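# Sort steel blanks into the tray using the magnet

## Task

Several round blanks lie on the mat, all painted the same grey. Some are steel and some are aluminium. Every steel blank must end inside the tray and every aluminium blank outside it. At the end the tray stands upright, nothing is moving, and the magnet is off with no blank on it. A blank that stays in place only because the robot holds it does not count. Finish by releasing and moving the tool away.

## Robot and tools

ROBOT. One six-joint arm with a magnet gripper. Its base sits on a block at the scene origin, either upright or tilted about halfway toward +y or -y (check the images), and it faces +x. The tool is a 48 mm round barrel with a flat face. The face point is the centre of that face, and its z axis points out of the face. A plate and a sideways block (22 mm thick, toward the tool's -y) turn with the last joint. The block's corners sweep a 92 mm radius, so leave room when turning the wrist near objects.

FRAMES. The scene frame is fixed to the table. The origin is on the table top at the arm's foot, z = 0 is the table surface, +z is up, +x points away from the base and +y is to its left. All motion commands are offsets in the face point's own axes, not in the scene frame.

MAGNET. It attracts steel and iron only, so aluminium blanks never stick. This is how to tell the two apart. part_present = 1 means a strong hold, roughly above 36 N. Full pull on flat bare steel is about 120 N, and paint reduces it. Pull drops sharply with any gap: about half at 0.3 mm, a fifth at 1 mm and almost nothing at 10 mm. Set the face flat on a blank before lifting. A light steel blank can jump up from about 10 mm. Switching takes about 0.1 s. magnet_out = 1 means the magnet is fully forward and magnet_back = 1 means fully retracted. When off, about 0.3 N of pull remains, so a very light steel piece may stay on the face. Only friction resists sliding, so avoid tilting or fast moves while carrying.

execute_actions(actions). actions is a list of actions, and each one takes 0.5 s. Each action is a table of 1 to 15 rows, and each row plays for one 1/30 s step. A short table repeats its last row. Each row holds 7 numbers: dx, dy, dz, rx, ry, rz, magnet. It may add 6 joint stiffness scales from 0 to 1, in joint order, which stay in force until changed. The six pose numbers are each in [-1, 1]. They are an offset from the face point's pose at the start of that action, in face-point axes, and every row of the table is measured from that same start. 1.0 equals 0.6 m of translation or 180 degrees of rotation. rx, ry, rz together form one rotation vector. magnet is an absolute switch: a value above 0.01 is on, 0.01 or below is off. Write every number literally, with no expressions. An empty list sends nothing and returns the current state.

move(target, speed, stop_force, blocking). target is one row of 7 numbers (up to 13 with stiffness), with the same layout and scale as above. It is an offset from the pose in the last result that showed one. The face point follows a straight path there, lasting 0.5 to 10 s, and it does not avoid obstacles. The magnet value is applied at the start. speed is the top speed in m/s, from 0.002 to 0.5, default 0.25. Rotation is capped at twice that value in rad/s. stop_force, from 13 to 80 N, ends the path when push against the motion rises by that much. It is allowed only after 0.2 s of scene time and not together with blocking=false. Use it with a very slow speed to touch down on a blank or the mat, aiming slightly past the surface. Leave it out when moving away from a contact. blocking=false returns after 0.5 s; then check with wait(0) or use stop before sending new commands. The move: line reports how the move ended: done, contact, off_target, moving, held or fault. It also gives the remaining distance and any limits (paced = pose clipped; held = steps blocked).

wait(seconds): 0 to 10 s, holding the last command. stop(): brakes a running move. zoom_image(camera, region): camera is cam_high (672x504), cam_low (672x504) or cam_wrist (504x504). region is [x0, y0, x1, y1] in pixels, no larger than 504 by 504. finished_scene(scene): ends the current scene by its number and reports success. It is final.

RESULT LINES. end_effector_position is in metres in the scene frame, and end_effector_quat_wxyz gives the orientation (and so the face axes). Both velocities are given in the scene frame. Joint positions (rad) are listed as pan, lift, elbow, wrist 1, wrist 2, wrist 3; the elbow ranges 0 to 3.142 and the others ±6.283 (pan ±3.142). Wrist force and torque are in tool axes and point from the contact back into the arm. They carry an offset of up to about 5.5 N and noise, and saturate near 100 N. "Hand target" is the pose the drives are aiming for. "Off the commanded pose" is the error from the last row sent. "pose unreachable" and "cause:" mean a clearance check altered steps, and give the index of the first affected action. "joint sent to its limit" names a joint at the end of its range.

LIMITS AND CARE. Each step's target is clipped to within 100 mm and 16 degrees of the measured pose, and motion lags about 0.17 s. Long moves may come back short of the target. The arm is stiff: pressing past a contact can cause a fault. A torque fault (load limits in N m: pan and lift 287, elbow 130, wrists 46.9) or any outside force of 150 N freezes the arm for 10 s. Holding loads heats the motors; MOTOR HOT warns from 70 °C, and at 85 °C the brakes lock. Objects may occasionally get nudged. Do not knock anything off the table, tip the tray, drop blanks or hit things hard. Place each steel blank inside the tray, switch off, lift clear and confirm it in the images.

Each tool is called after "Call:" as name([rows], argument=value, ...), one row to a line, values as JSON.

## Session

Call:
execute_actions(actions=[])

Scene clock: 0.00 s.
end_effector_position=(+0.6198, +0.3176, +0.2476) magnet_out=0 magnet_back=1 part_present=0 end_effector_quat_wxyz=(+0.038, +0.602, +0.797, +0.029) end_effector_velocity=(-0.000, +0.001, -0.000) end_effector_angular_velocity=(+0.000, -0.000, +0.001)
Joint positions: [-0.238 -1.57   2.238 -2.127 -0.776 -2.112]
Joint velocities: [ 0.001 -0.    -0.    -0.001  0.     0.   ]
Wrist force (N, on the end effector, along its own x y z axes, offset not removed): no reading
Wrist torque (N m, same axes, about the end effector's origin, offset not removed): no reading
Hand target: +0.620, +0.318, +0.248; +0.038, +0.602, +0.797, +0.029
Joint stiffness scale: [1. 1. 1. 1. 1. 1.]

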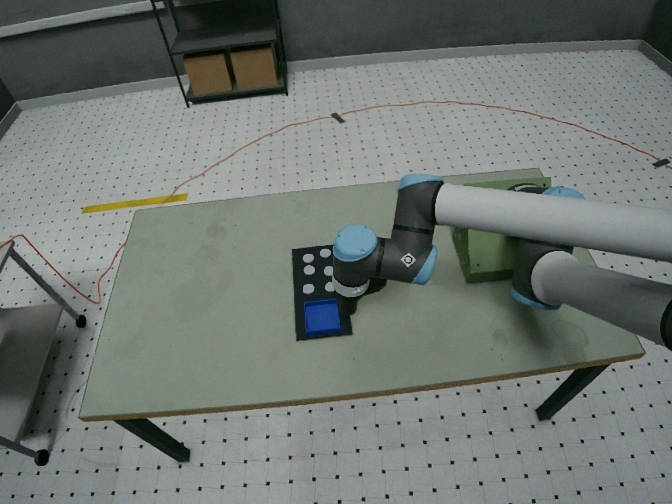

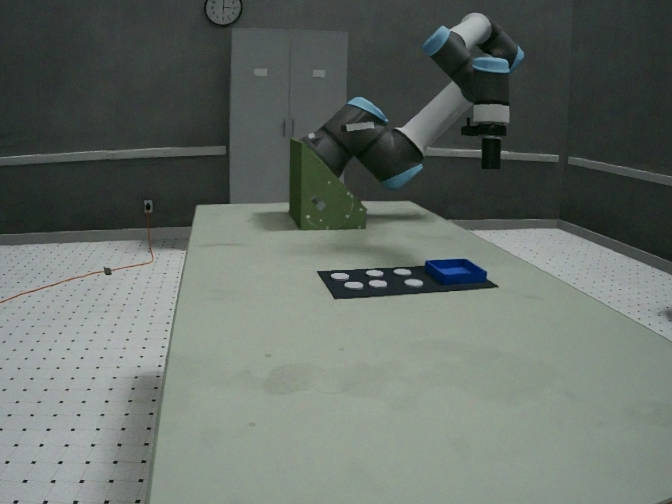

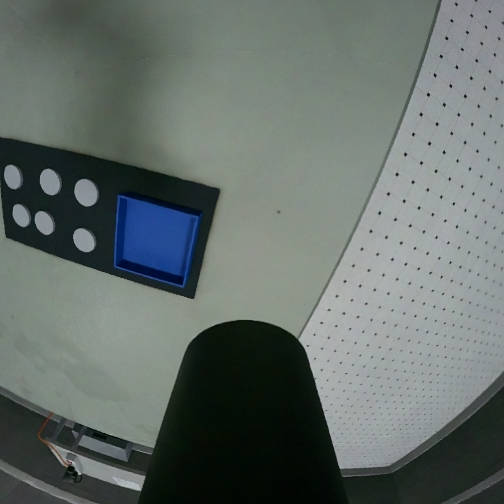

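Call:
zoom_image(camera="cam_high", region=[250, 200, 450, 350])

Call:
zoom_image(camera="cam_wrist", region=[0, 120, 240, 320])

Call:
zoom_image(camera="cam_low", region=[300, 240, 510, 310])

Region (250, 200, 450, 350) of cam_high's 672x504 image, scaled by 2.520, with more detail than that image has; it fills the top 378 rows of this view, and the rest is white.

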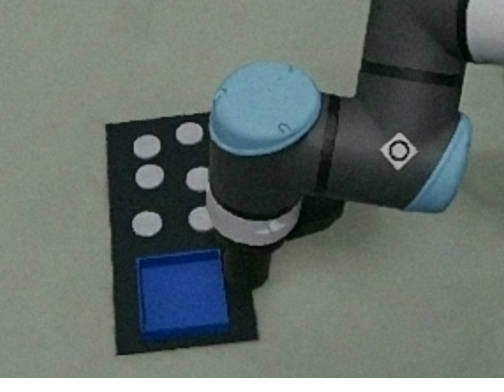

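Region (0, 120, 240, 320) of cam_wrist's 504x504 image, scaled by 2.100, with more detail than that image has.

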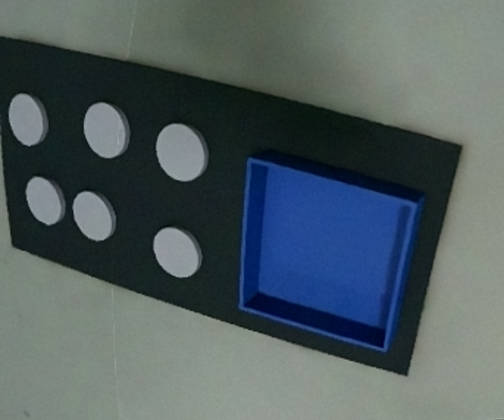

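Region (300, 240, 510, 310) of cam_low's 672x504 image, scaled by 2.400, with more detail than that image has.

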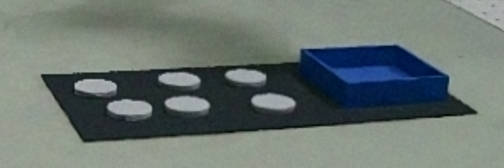

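Call:
move(target=[-0.45,0,0,0.0303,0.0041,0.0881,0], speed=0.3)

Scene clock: 25.40 s.
end_effector_position=(+0.6927, +0.0584, +0.2549) magnet_out=0 magnet_back=1 part_present=0 end_effector_quat_wxyz=(+0.000, +0.707, +0.707, +0.001) end_effector_velocity=(+0.000, -0.000, +0.001) end_effector_angular_velocity=(-0.001, -0.001, -0.000)
Joint positions: [-0.463 -1.19   2.102 -2.053 -0.878 -2.21 ]
Joint velocities: [-0.001 -0.001 -0.    -0.001 -0.001  0.   ]
Wrist force (N, on the end effector, along its own x y z axes, offset not removed): [2.0 -1.0 -2.3]
Wrist torque (N m, same axes, about the end effector's origin, offset not removed): [-0.30 -0.03 0.38]
Hand target: +0.694, +0.058, +0.255; +0.000, +0.707, +0.707, +0.001
Off the commanded pose: 0.001 m, 0 deg.
Joint stiffness scale: [1. 1. 1. 1. 1. 1.]
move: done

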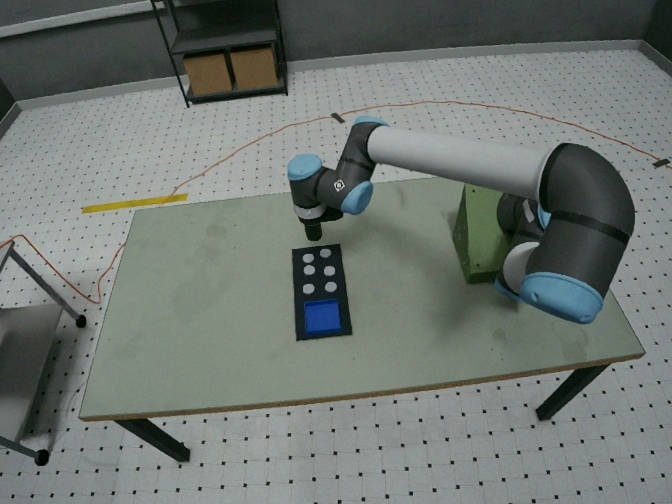

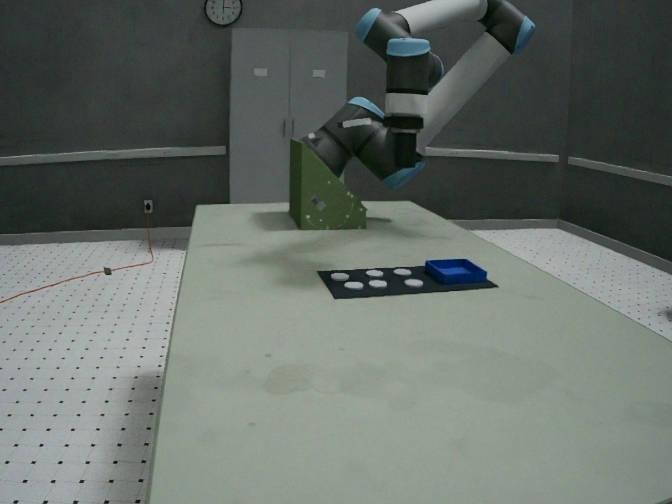

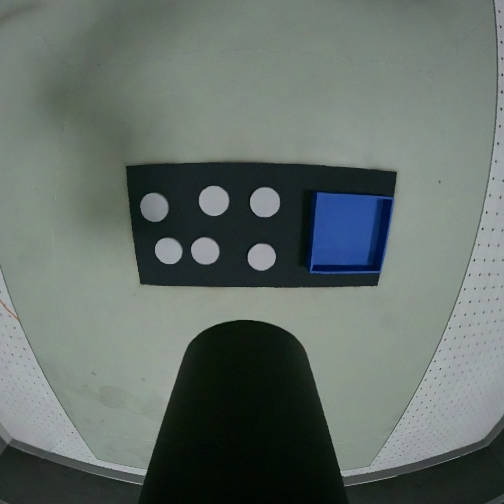

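Call:
move(target=[0,0,0.25,0,0,0,0], speed=0.3)

Scene clock: 30.93 s.
end_effector_position=(+0.6910, +0.0586, +0.1039) magnet_out=0 magnet_back=1 part_present=0 end_effector_quat_wxyz=(-0.001, +0.707, +0.707, +0.000) end_effector_velocity=(+0.001, +0.000, -0.000) end_effector_angular_velocity=(-0.001, -0.003, -0.000)
Joint positions: [-0.317 -1.015  2.167 -2.409 -0.827 -2.031]
Joint velocities: [ 0.001  0.001 -0.    -0.005  0.     0.004]
Wrist force (N, on the end effector, along its own x y z axes, offset not removed): [-0.4 -1.1 -0.8]
Wrist torque (N m, same axes, about the end effector's origin, offset not removed): [-0.31 0.44 0.40]
Hand target: +0.693, +0.059, +0.105; +0.000, +0.707, +0.707, +0.001
Off the commanded pose: 0.002 m, 0 deg.
Joint stiffness scale: [1. 1. 1. 1. 1. 1.]
move: done

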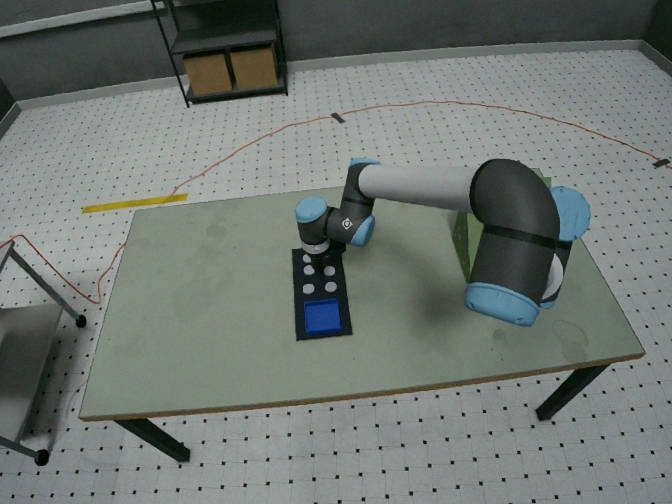

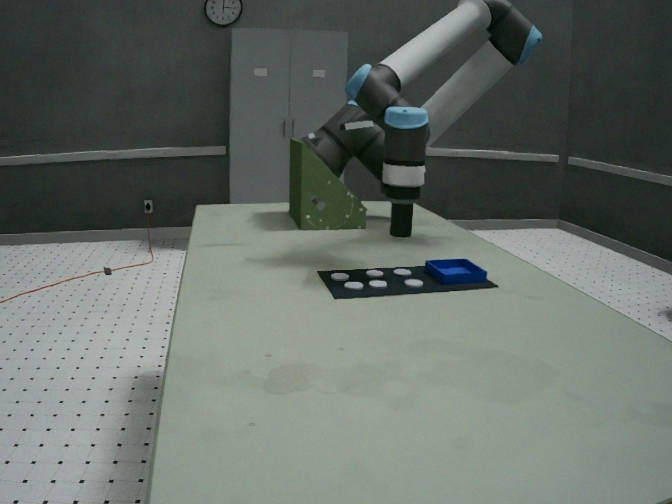

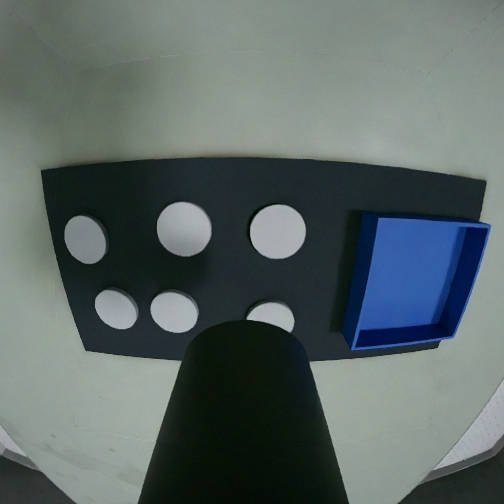

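Call:
move(target=[0.0317,-0.0683,0.115,0,0,0,0], speed=0.2)

Call:
zoom_image(camera="cam_low", region=[310, 200, 510, 310])

Call:
zoom_image(camera="cam_high", region=[260, 200, 420, 350])

Scene clock: 71.07 s.
end_effector_position=(+0.6494, +0.0775, +0.0341) magnet_out=0 magnet_back=1 part_present=0 end_effector_quat_wxyz=(-0.002, +0.707, +0.707, -0.001) end_effector_velocity=(+0.002, -0.001, +0.002) end_effector_angular_velocity=(-0.002, -0.009, -0.000)
Joint positions: [-0.242 -0.965  2.251 -2.607 -0.807 -1.934]
Joint velocities: [-0.002 -0.     0.    -0.01   0.     0.006]
Wrist force (N, on the end effector, along its own x y z axes, offset not removed): [0.3 0.5 1.0]
Wrist torque (N m, same axes, about the end effector's origin, offset not removed): [0.00 0.19 0.28]
Hand target: +0.650, +0.078, +0.035; -0.001, +0.707, +0.707, +0.000
Off the commanded pose: 0.001 m, 0 deg.
Joint stiffness scale: [1. 1. 1. 1. 1. 1.]
move: done

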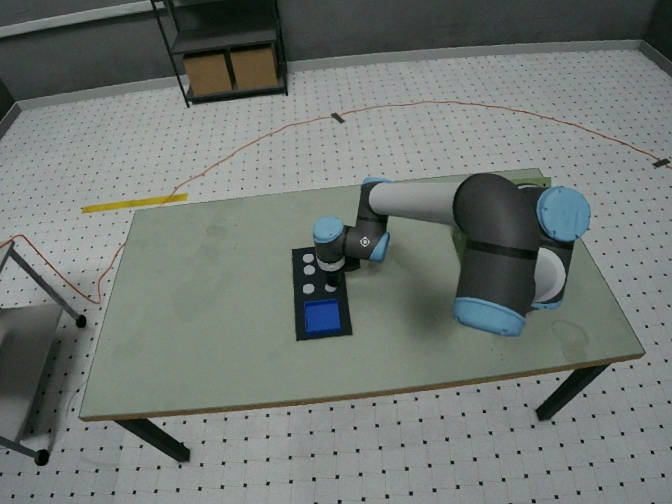

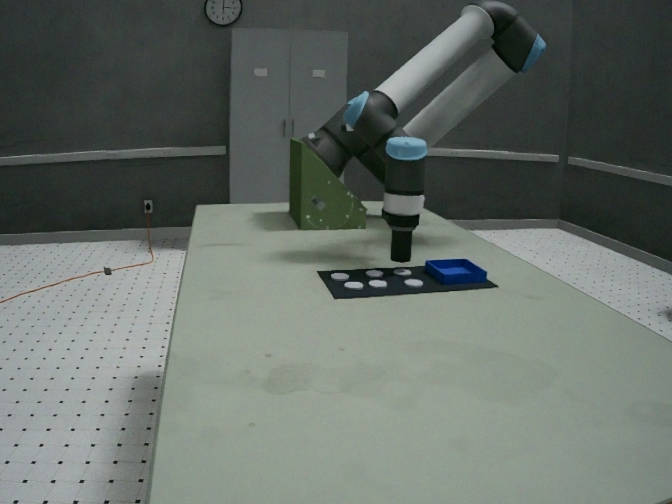

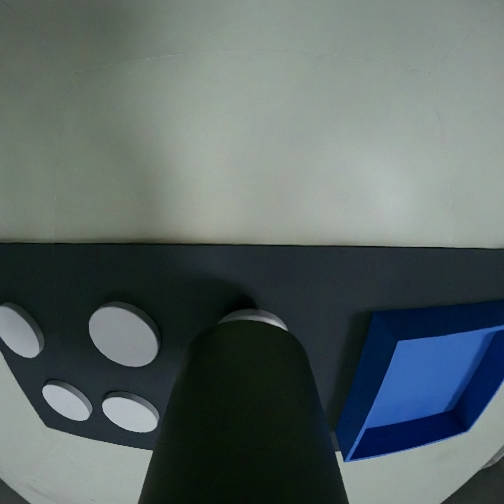

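Region (310, 200, 510, 310) of cam_low's 672x504 image, scaled by 2.520, with more detail than that image has; it fills the top 277 rows of this view, and the rest is white.

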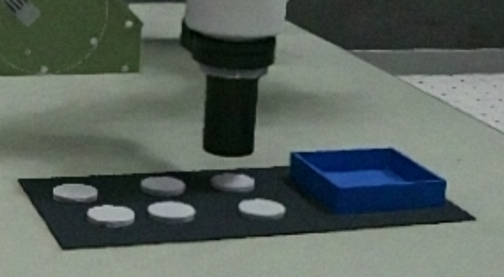

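Region (260, 200, 420, 350) of cam_high's 672x504 image, scaled by 3.150, with more detail than that image has; it fills the top 472 rows of this view, and the rest is white.

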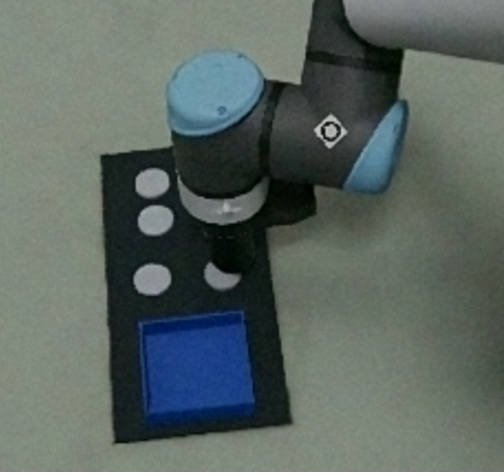

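Call:
move(target=[0.004,0.007,0.033,0,0,0,0], speed=0.1)

Call:
move(target=[0,0,0.02,0,0,0,0], speed=0.006, stop_force=13)

Scene clock: 81.10 s.
end_effector_position=(+0.6508, +0.0791, +0.0134) magnet_out=0 magnet_back=1 part_present=0 end_effector_quat_wxyz=(-0.003, +0.708, +0.706, -0.002) end_effector_velocity=(+0.007, +0.001, +0.003) end_effector_angular_velocity=(-0.003, -0.013, +0.005)
Joint positions: [-0.216 -0.932  2.244 -2.651 -0.803 -1.901]
Joint velocities: [ 0.    -0.    -0.007 -0.012  0.001  0.008]
Wrist force (N, on the end effector, along its own x y z axes, offset not removed): [-2.5 0.3 0.0]
Wrist torque (N m, same axes, about the end effector's origin, offset not removed): [-0.18 0.52 0.42]
Hand target: +0.654, +0.080, +0.014; -0.002, +0.707, +0.707, -0.001
Off the commanded pose: 0.003 m, 0 deg.
Joint stiffness scale: [1. 1. 1. 1. 1. 1.]
move: done

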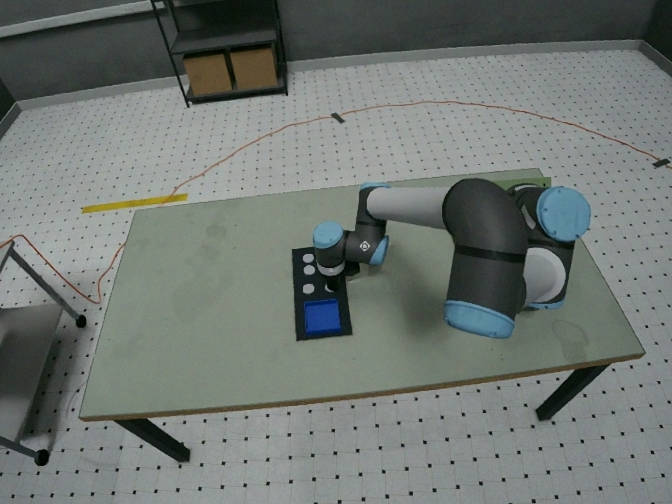

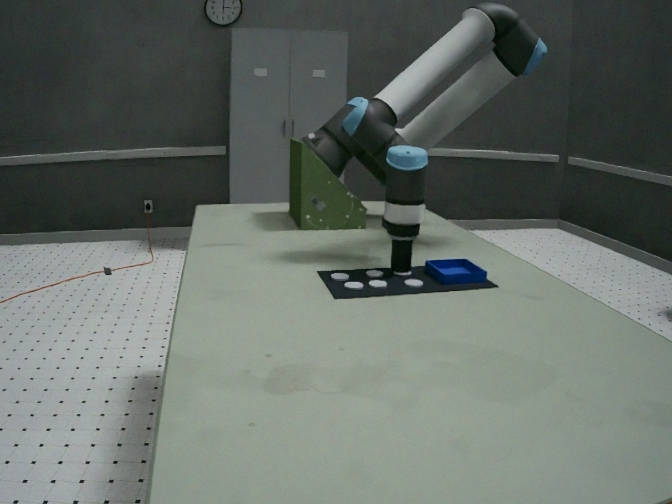

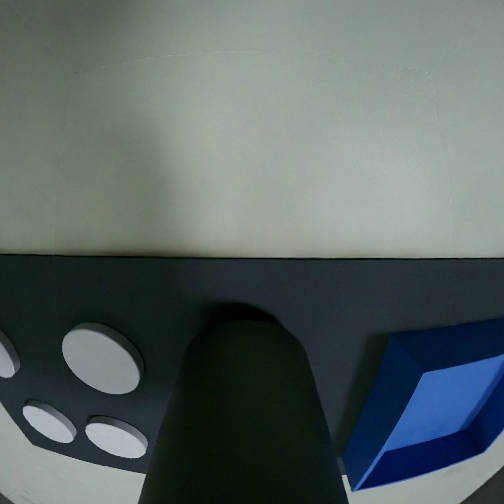

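Scene clock: 83.13 s.
end_effector_position=(+0.6525, +0.0781, +0.0087) magnet_out=0 magnet_back=1 part_present=0 end_effector_quat_wxyz=(+0.000, +0.708, +0.706, -0.001) end_effector_velocity=(-0.000, -0.000, -0.000) end_effector_angular_velocity=(+0.000, +0.000, -0.001)
Joint positions: [-0.212 -0.922  2.243 -2.677 -0.802 -1.887]
Joint velocities: [-0.  0.  0.  0.  0.  0.]
Wrist force (N, on the end effector, along its own x y z axes, offset not removed): [-0.2 -0.4 -7.8]
Wrist torque (N m, same axes, about the end effector's origin, offset not removed): [-0.19 0.21 0.41]
Hand target: +0.652, +0.078, +0.009; -0.000, +0.708, +0.706, -0.001
Off the commanded pose: 0.008 m, 0 deg.
Joint stiffness scale: [1. 1. 1. 1. 1. 1.]
move: contact

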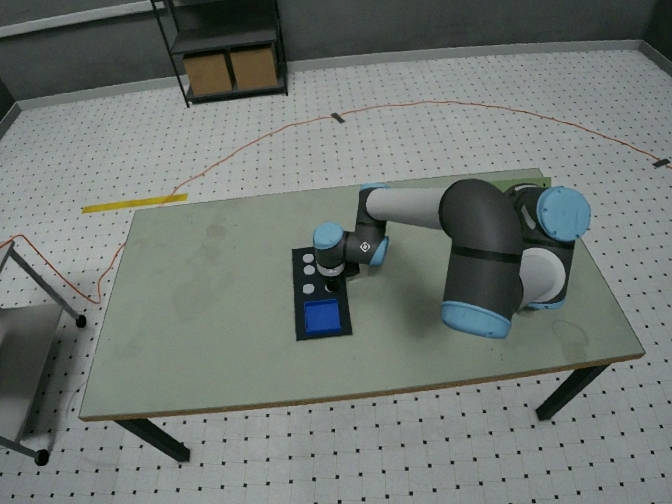

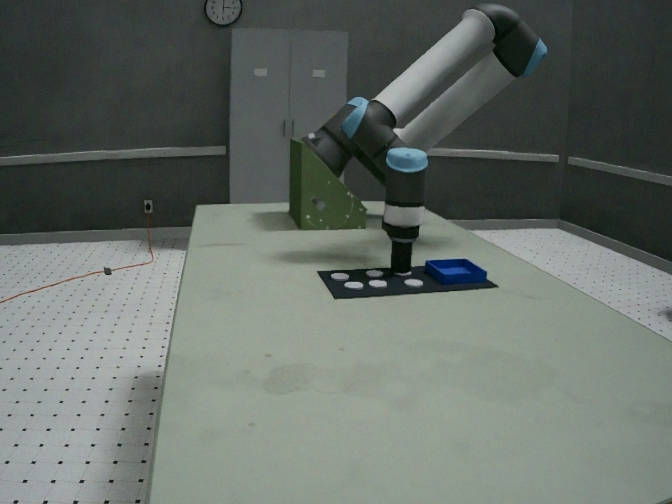

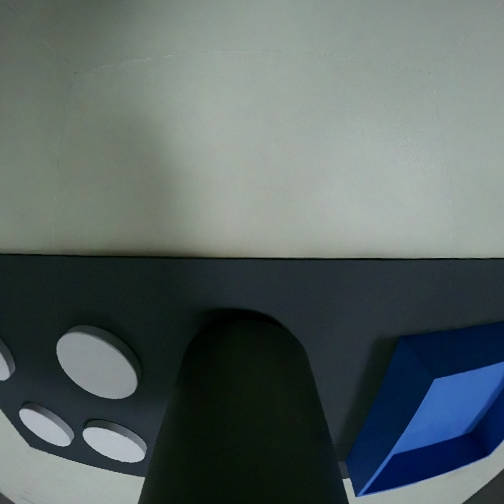

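Call:
execute_actions([
  [[0,0,0,0,0,0,1]],
])

Call:
zoom_image(camera="cam_low", region=[310, 200, 510, 310])

Scene clock: 87.27 s.
end_effector_position=(+0.6525, +0.0782, +0.0088) magnet_out=1 magnet_back=0 part_present=1 end_effector_quat_wxyz=(+0.000, +0.708, +0.706, -0.001) end_effector_velocity=(-0.000, -0.000, -0.000) end_effector_angular_velocity=(+0.000, +0.001, -0.001)
Joint positions: [-0.212 -0.922  2.243 -2.676 -0.802 -1.887]
Joint velocities: [-0.     0.001  0.     0.001 -0.     0.   ]
Wrist force (N, on the end effector, along its own x y z axes, offset not removed): [-1.8 -0.4 -1.8]
Wrist torque (N m, same axes, about the end effector's origin, offset not removed): [-0.27 0.57 0.42]
Hand target: +0.653, +0.078, +0.009; +0.000, +0.708, +0.706, -0.001
Off the commanded pose: 0.000 m, 0 deg.
Joint stiffness scale: [1. 1. 1. 1. 1. 1.]

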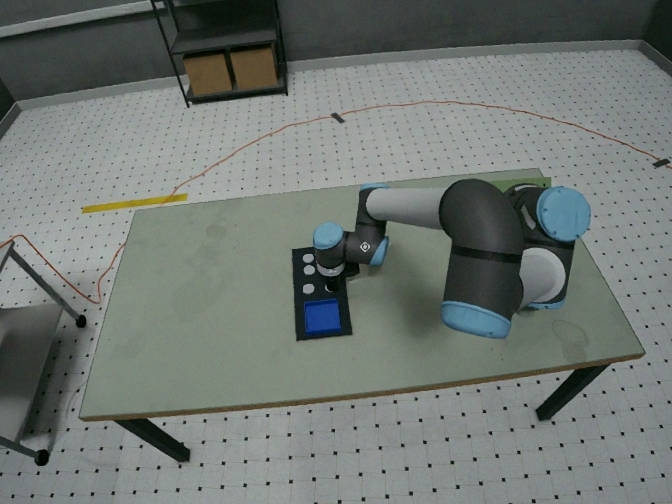

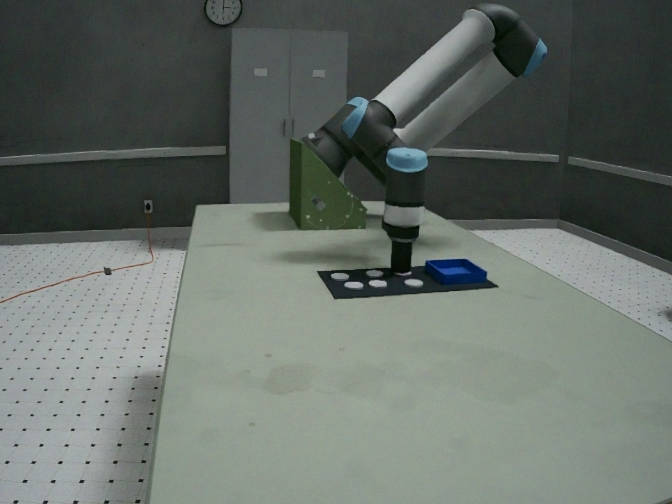

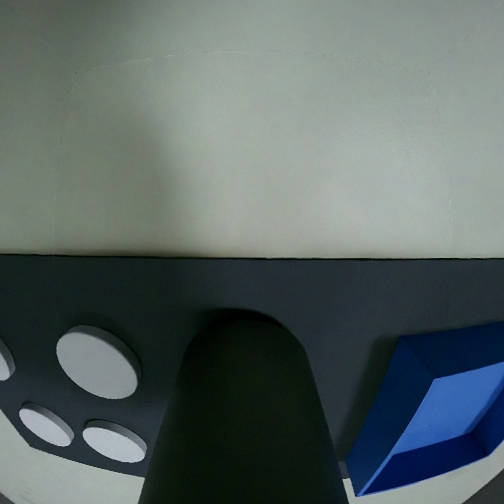

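Region (310, 200, 510, 310) of cam_low's 672x504 image, scaled by 2.520, with more detail than that image has; it fills the top 277 rows of this view, and the rest is white.

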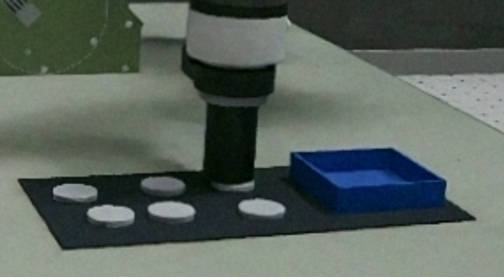

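Call:
move(target=[0,0,-0.085,0,0,0,1], speed=0.15)

Call:
zoom_image(camera="cam_low", region=[310, 200, 510, 310])

Scene clock: 92.00 s.
end_effector_position=(+0.6546, +0.0789, +0.0608) magnet_out=1 magnet_back=0 part_present=1 end_effector_quat_wxyz=(+0.001, +0.708, +0.707, +0.000) end_effector_velocity=(-0.001, +0.000, -0.001) end_effector_angular_velocity=(+0.000, +0.004, +0.000)
Joint positions: [-0.267 -1.006  2.246 -2.548 -0.814 -1.961]
Joint velocities: [ 0.001 -0.     0.     0.004 -0.001 -0.002]
Wrist force (N, on the end effector, along its own x y z axes, offset not removed): [0.6 -0.4 -0.4]
Wrist torque (N m, same axes, about the end effector's origin, offset not removed): [-0.19 0.11 0.41]
Hand target: +0.653, +0.078, +0.060; +0.000, +0.708, +0.706, -0.001
Off the commanded pose: 0.002 m, 0 deg.
Joint stiffness scale: [1. 1. 1. 1. 1. 1.]
move: done

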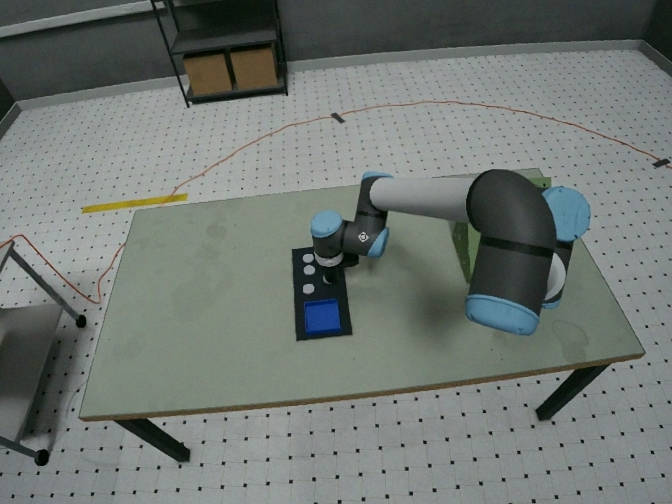

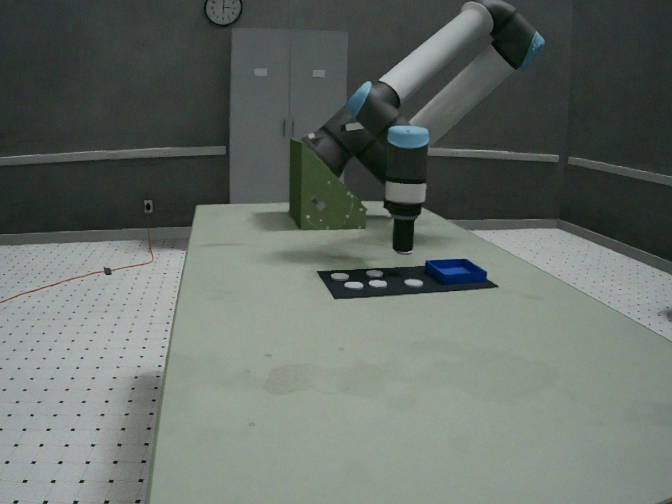

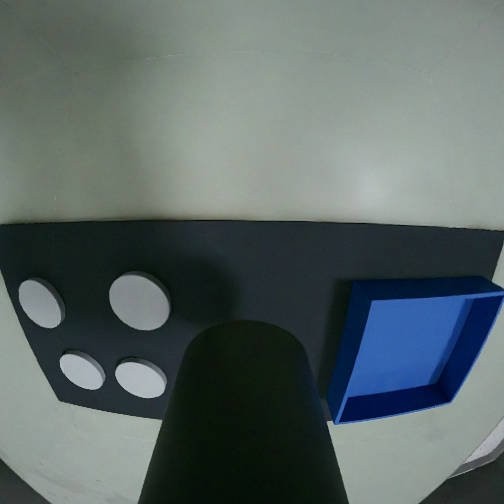

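Region (310, 200, 510, 310) of cam_low's 672x504 image, scaled by 2.520, with more detail than that image has; it fills the top 277 rows of this view, and the rest is white.

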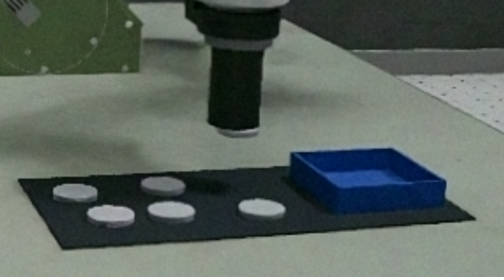

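Call:
move(target=[0.168,0.025,0,0,0,0,1], speed=0.2)

Call:
zoom_image(camera="cam_high", region=[260, 220, 420, 360])

Call:
zoom_image(camera="cam_low", region=[340, 200, 540, 310])

Scene clock: 101.43 s.
end_effector_position=(+0.6677, +0.1798, +0.0592) magnet_out=1 magnet_back=0 part_present=1 end_effector_quat_wxyz=(+0.001, +0.707, +0.707, -0.001) end_effector_velocity=(-0.000, +0.000, -0.001) end_effector_angular_velocity=(-0.001, +0.001, -0.003)
Joint positions: [-0.153 -1.107  2.219 -2.525 -0.791 -1.809]
Joint velocities: [ 0.001  0.001 -0.     0.    -0.001  0.003]
Wrist force (N, on the end effector, along its own x y z axes, offset not removed): [-0.8 0.3 0.9]
Wrist torque (N m, same axes, about the end effector's origin, offset not removed): [-0.10 0.32 0.30]
Hand target: +0.670, +0.180, +0.061; +0.001, +0.708, +0.707, +0.000
Off the commanded pose: 0.003 m, 0 deg.
Joint stiffness scale: [1. 1. 1. 1. 1. 1.]
move: done

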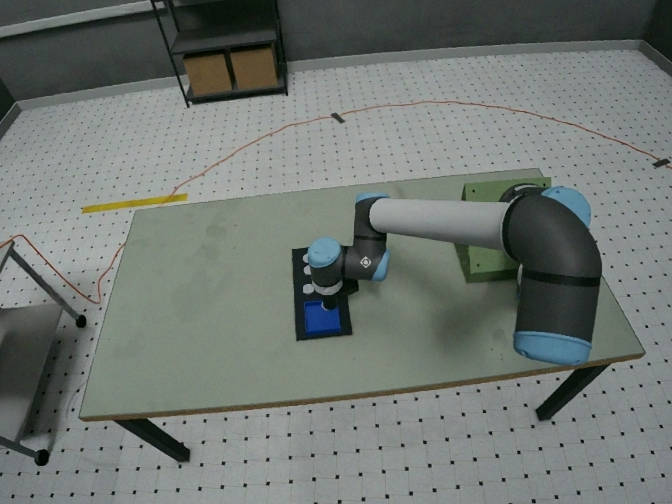

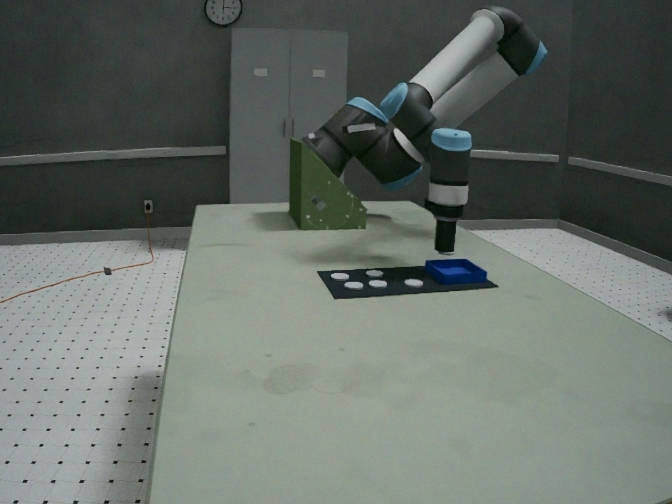

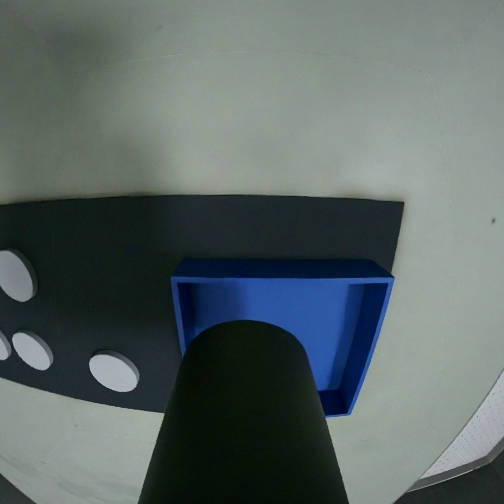

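Region (260, 220, 420, 360) of cam_high's 672x504 image, scaled by 3.150, with more detail than that image has; it fills the top 441 rows of this view, and the rest is white.

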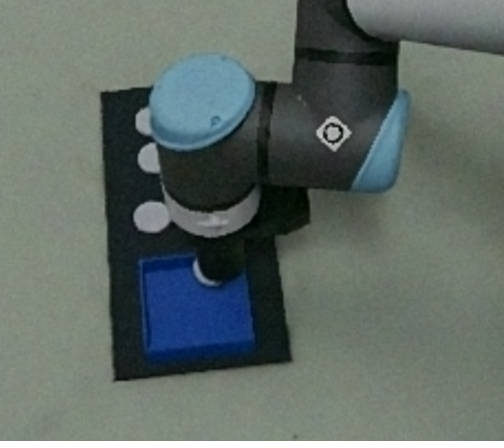

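Region (340, 200, 540, 310) of cam_low's 672x504 image, scaled by 2.520, with more detail than that image has; it fills the top 277 rows of this view, and the rest is white.

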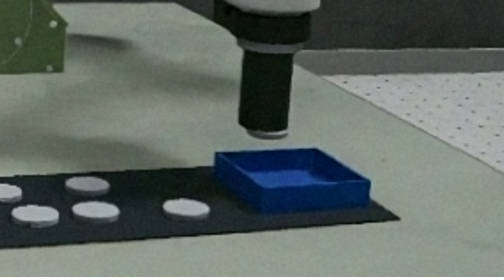

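Call:
move(target=[-0.005,0.012,0.065,0,0,0,1], speed=0.08)

Call:
move(target=[0,0,0.025,0,0,0,1], speed=0.006, stop_force=13)

Scene clock: 109.63 s.
end_effector_position=(+0.6722, +0.1749, +0.0192) magnet_out=1 magnet_back=0 part_present=1 end_effector_quat_wxyz=(-0.001, +0.708, +0.706, -0.002) end_effector_velocity=(+0.007, +0.002, +0.003) end_effector_angular_velocity=(-0.002, -0.013, +0.006)
Joint positions: [-0.113 -1.035  2.206 -2.617 -0.787 -1.754]
Joint velocities: [ 0.     0.    -0.006 -0.014  0.     0.008]
Wrist force (N, on the end effector, along its own x y z axes, offset not removed): [1.3 -0.3 -2.0]
Wrist torque (N m, same axes, about the end effector's origin, offset not removed): [-0.19 0.09 0.31]
Hand target: +0.675, +0.177, +0.020; +0.001, +0.707, +0.707, -0.001
Off the commanded pose: 0.003 m, 0 deg.
Joint stiffness scale: [1. 1. 1. 1. 1. 1.]
move: done

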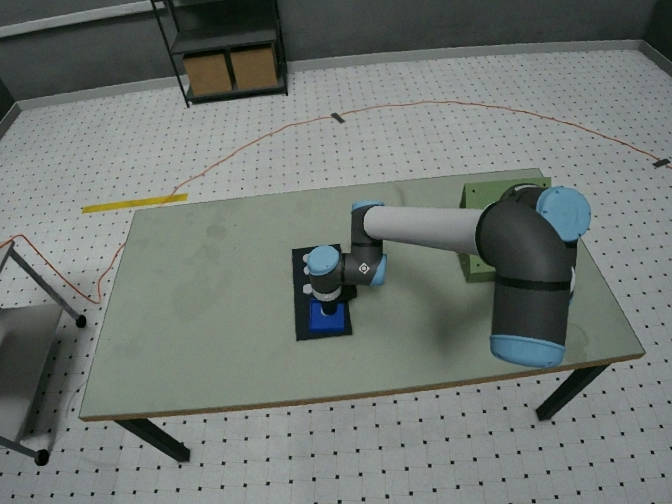

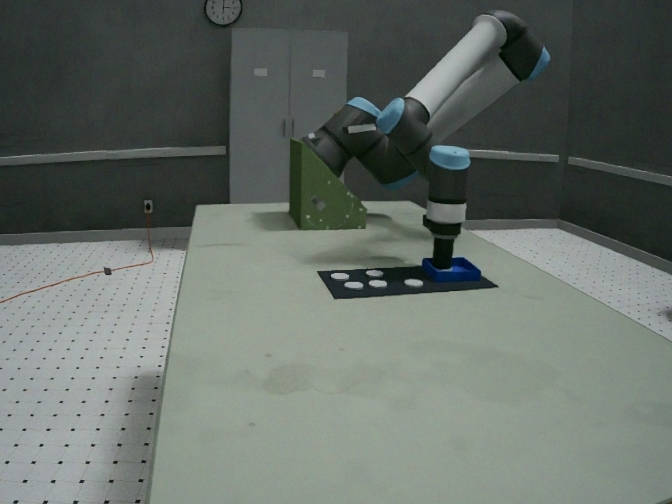

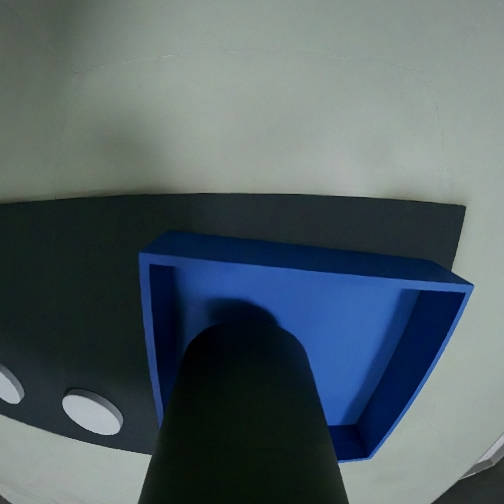

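Scene clock: 112.03 s.
end_effector_position=(+0.6731, +0.1742, +0.0118) magnet_out=1 magnet_back=0 part_present=1 end_effector_quat_wxyz=(+0.002, +0.709, +0.706, -0.001) end_effector_velocity=(-0.000, -0.000, -0.000) end_effector_angular_velocity=(+0.000, +0.002, -0.002)
Joint positions: [-0.106 -1.021  2.205 -2.647 -0.786 -1.736]
Joint velocities: [ 0.    -0.     0.     0.003 -0.     0.   ]
Wrist force (N, on the end effector, along its own x y z axes, offset not removed): [-1.0 -6.0 -11.1]
Wrist torque (N m, same axes, about the end effector's origin, offset not removed): [-0.30 0.37 0.26]
Hand target: +0.673, +0.174, +0.012; +0.002, +0.709, +0.706, -0.001
Off the commanded pose: 0.008 m, 0 deg.
Joint stiffness scale: [1. 1. 1. 1. 1. 1.]
move: contact

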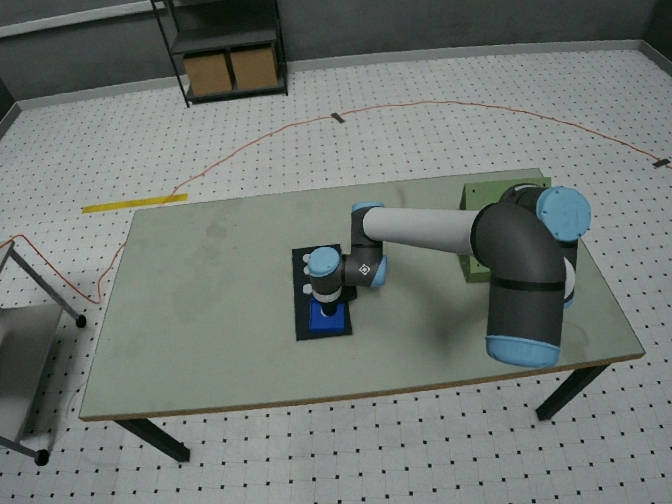

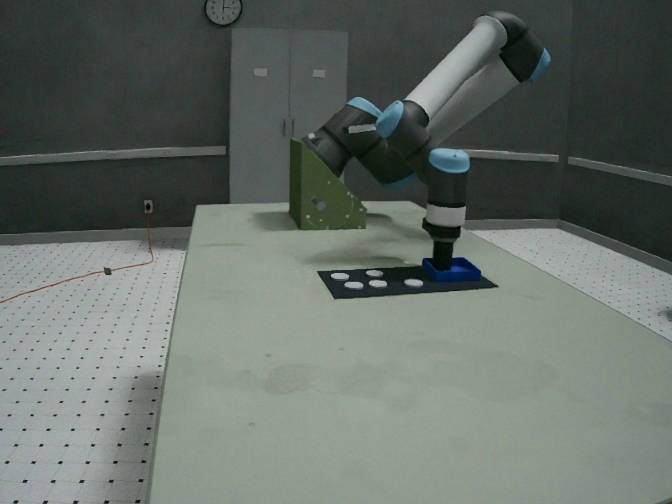

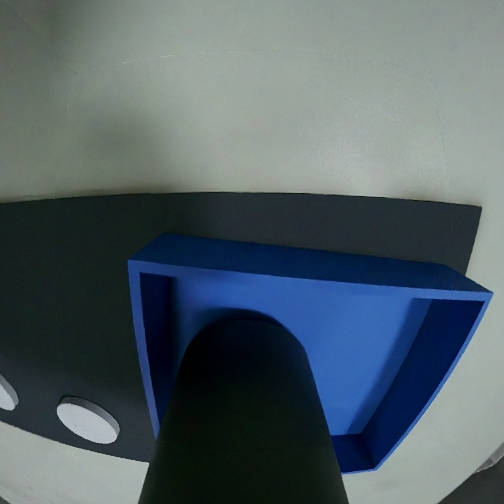

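Call:
execute_actions([
  [[0,0,0,0,0,0,0]],
])

Call:
move(target=[0,0,-0.18,0,0,0,0], speed=0.2)

Scene clock: 116.73 s.
end_effector_position=(+0.6730, +0.1742, +0.0118) magnet_out=0 magnet_back=1 part_present=0 end_effector_quat_wxyz=(+0.002, +0.709, +0.706, -0.001) end_effector_velocity=(-0.000, +0.000, -0.000) end_effector_angular_velocity=(-0.000, +0.000, +0.001)
Joint positions: [-0.106 -1.021  2.205 -2.647 -0.786 -1.736]
Joint velocities: [ 0.001 -0.    -0.     0.    -0.    -0.   ]
Wrist force (N, on the end effector, along its own x y z axes, offset not removed): [0.0 1.8 -2.9]
Wrist torque (N m, same axes, about the end effector's origin, offset not removed): [-0.09 0.28 0.38]
Hand target: +0.673, +0.174, +0.012; +0.002, +0.709, +0.706, -0.001
Off the commanded pose: 0.000 m, 0 deg.
Joint stiffness scale: [1. 1. 1. 1. 1. 1.]

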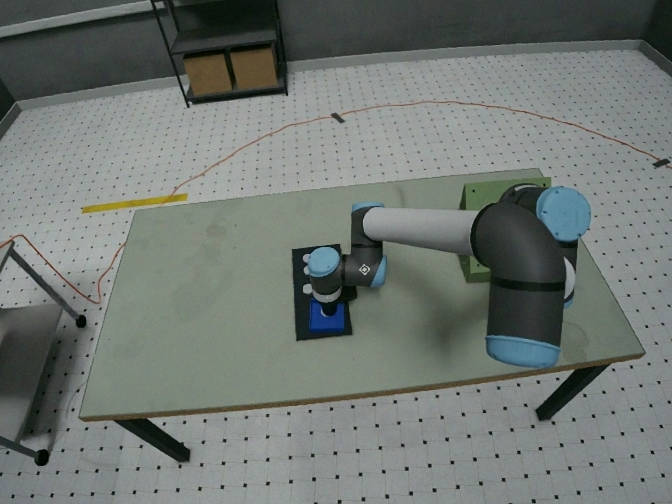

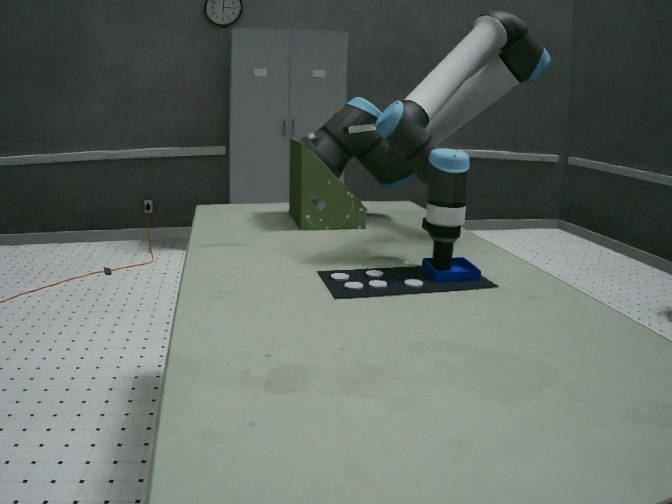

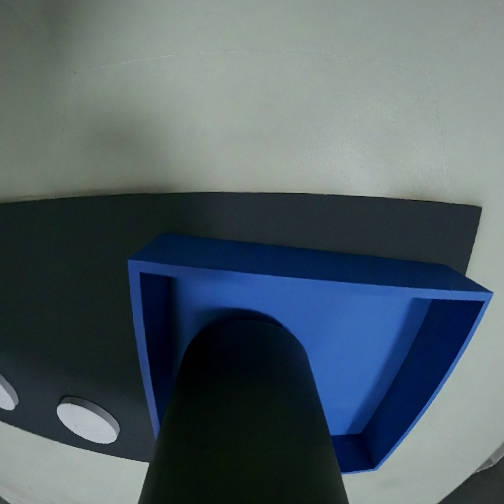

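Scene clock: 118.00 s.
end_effector_position=(+0.6719, +0.1748, +0.1193) magnet_out=0 magnet_back=1 part_present=0 end_effector_quat_wxyz=(+0.002, +0.709, +0.705, -0.000) end_effector_velocity=(-0.001, +0.001, -0.001) end_effector_angular_velocity=(+0.000, +0.004, +0.002)
Joint positions: [-0.222 -1.187  2.206 -2.368 -0.804 -1.895]
Joint velocities: [ 0.002 -0.     0.     0.004 -0.001 -0.003]
Wrist force (N, on the end effector, along its own x y z axes, offset not removed): [-2.5 0.6 -1.7]
Wrist torque (N m, same axes, about the end effector's origin, offset not removed): [-0.17 0.48 0.39]
Hand target: +0.673, +0.175, +0.120; +0.002, +0.709, +0.706, -0.001
Off the commanded pose: 0.001 m, 0 deg.
Joint stiffness scale: [1. 1. 1. 1. 1. 1.]
move: done

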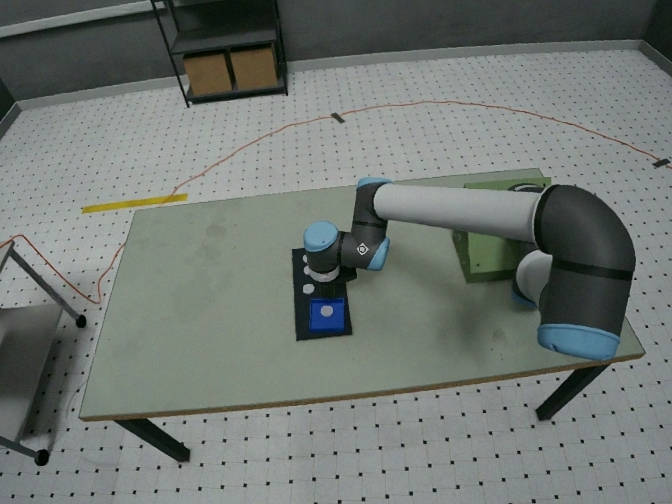

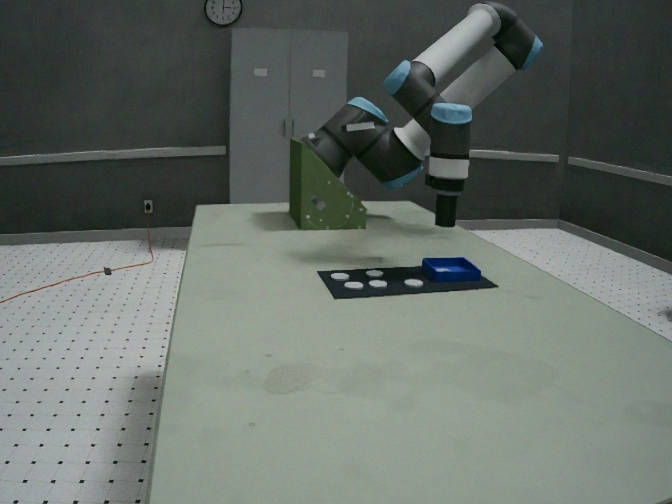

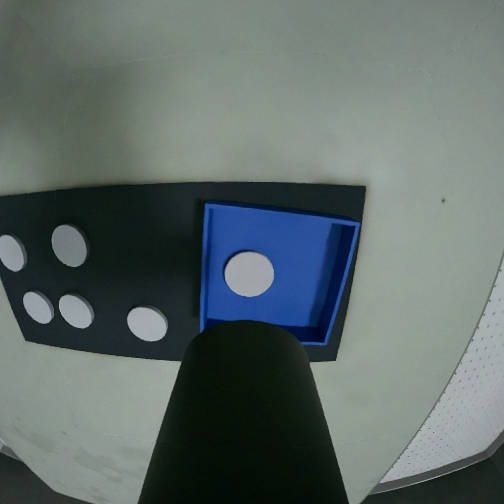

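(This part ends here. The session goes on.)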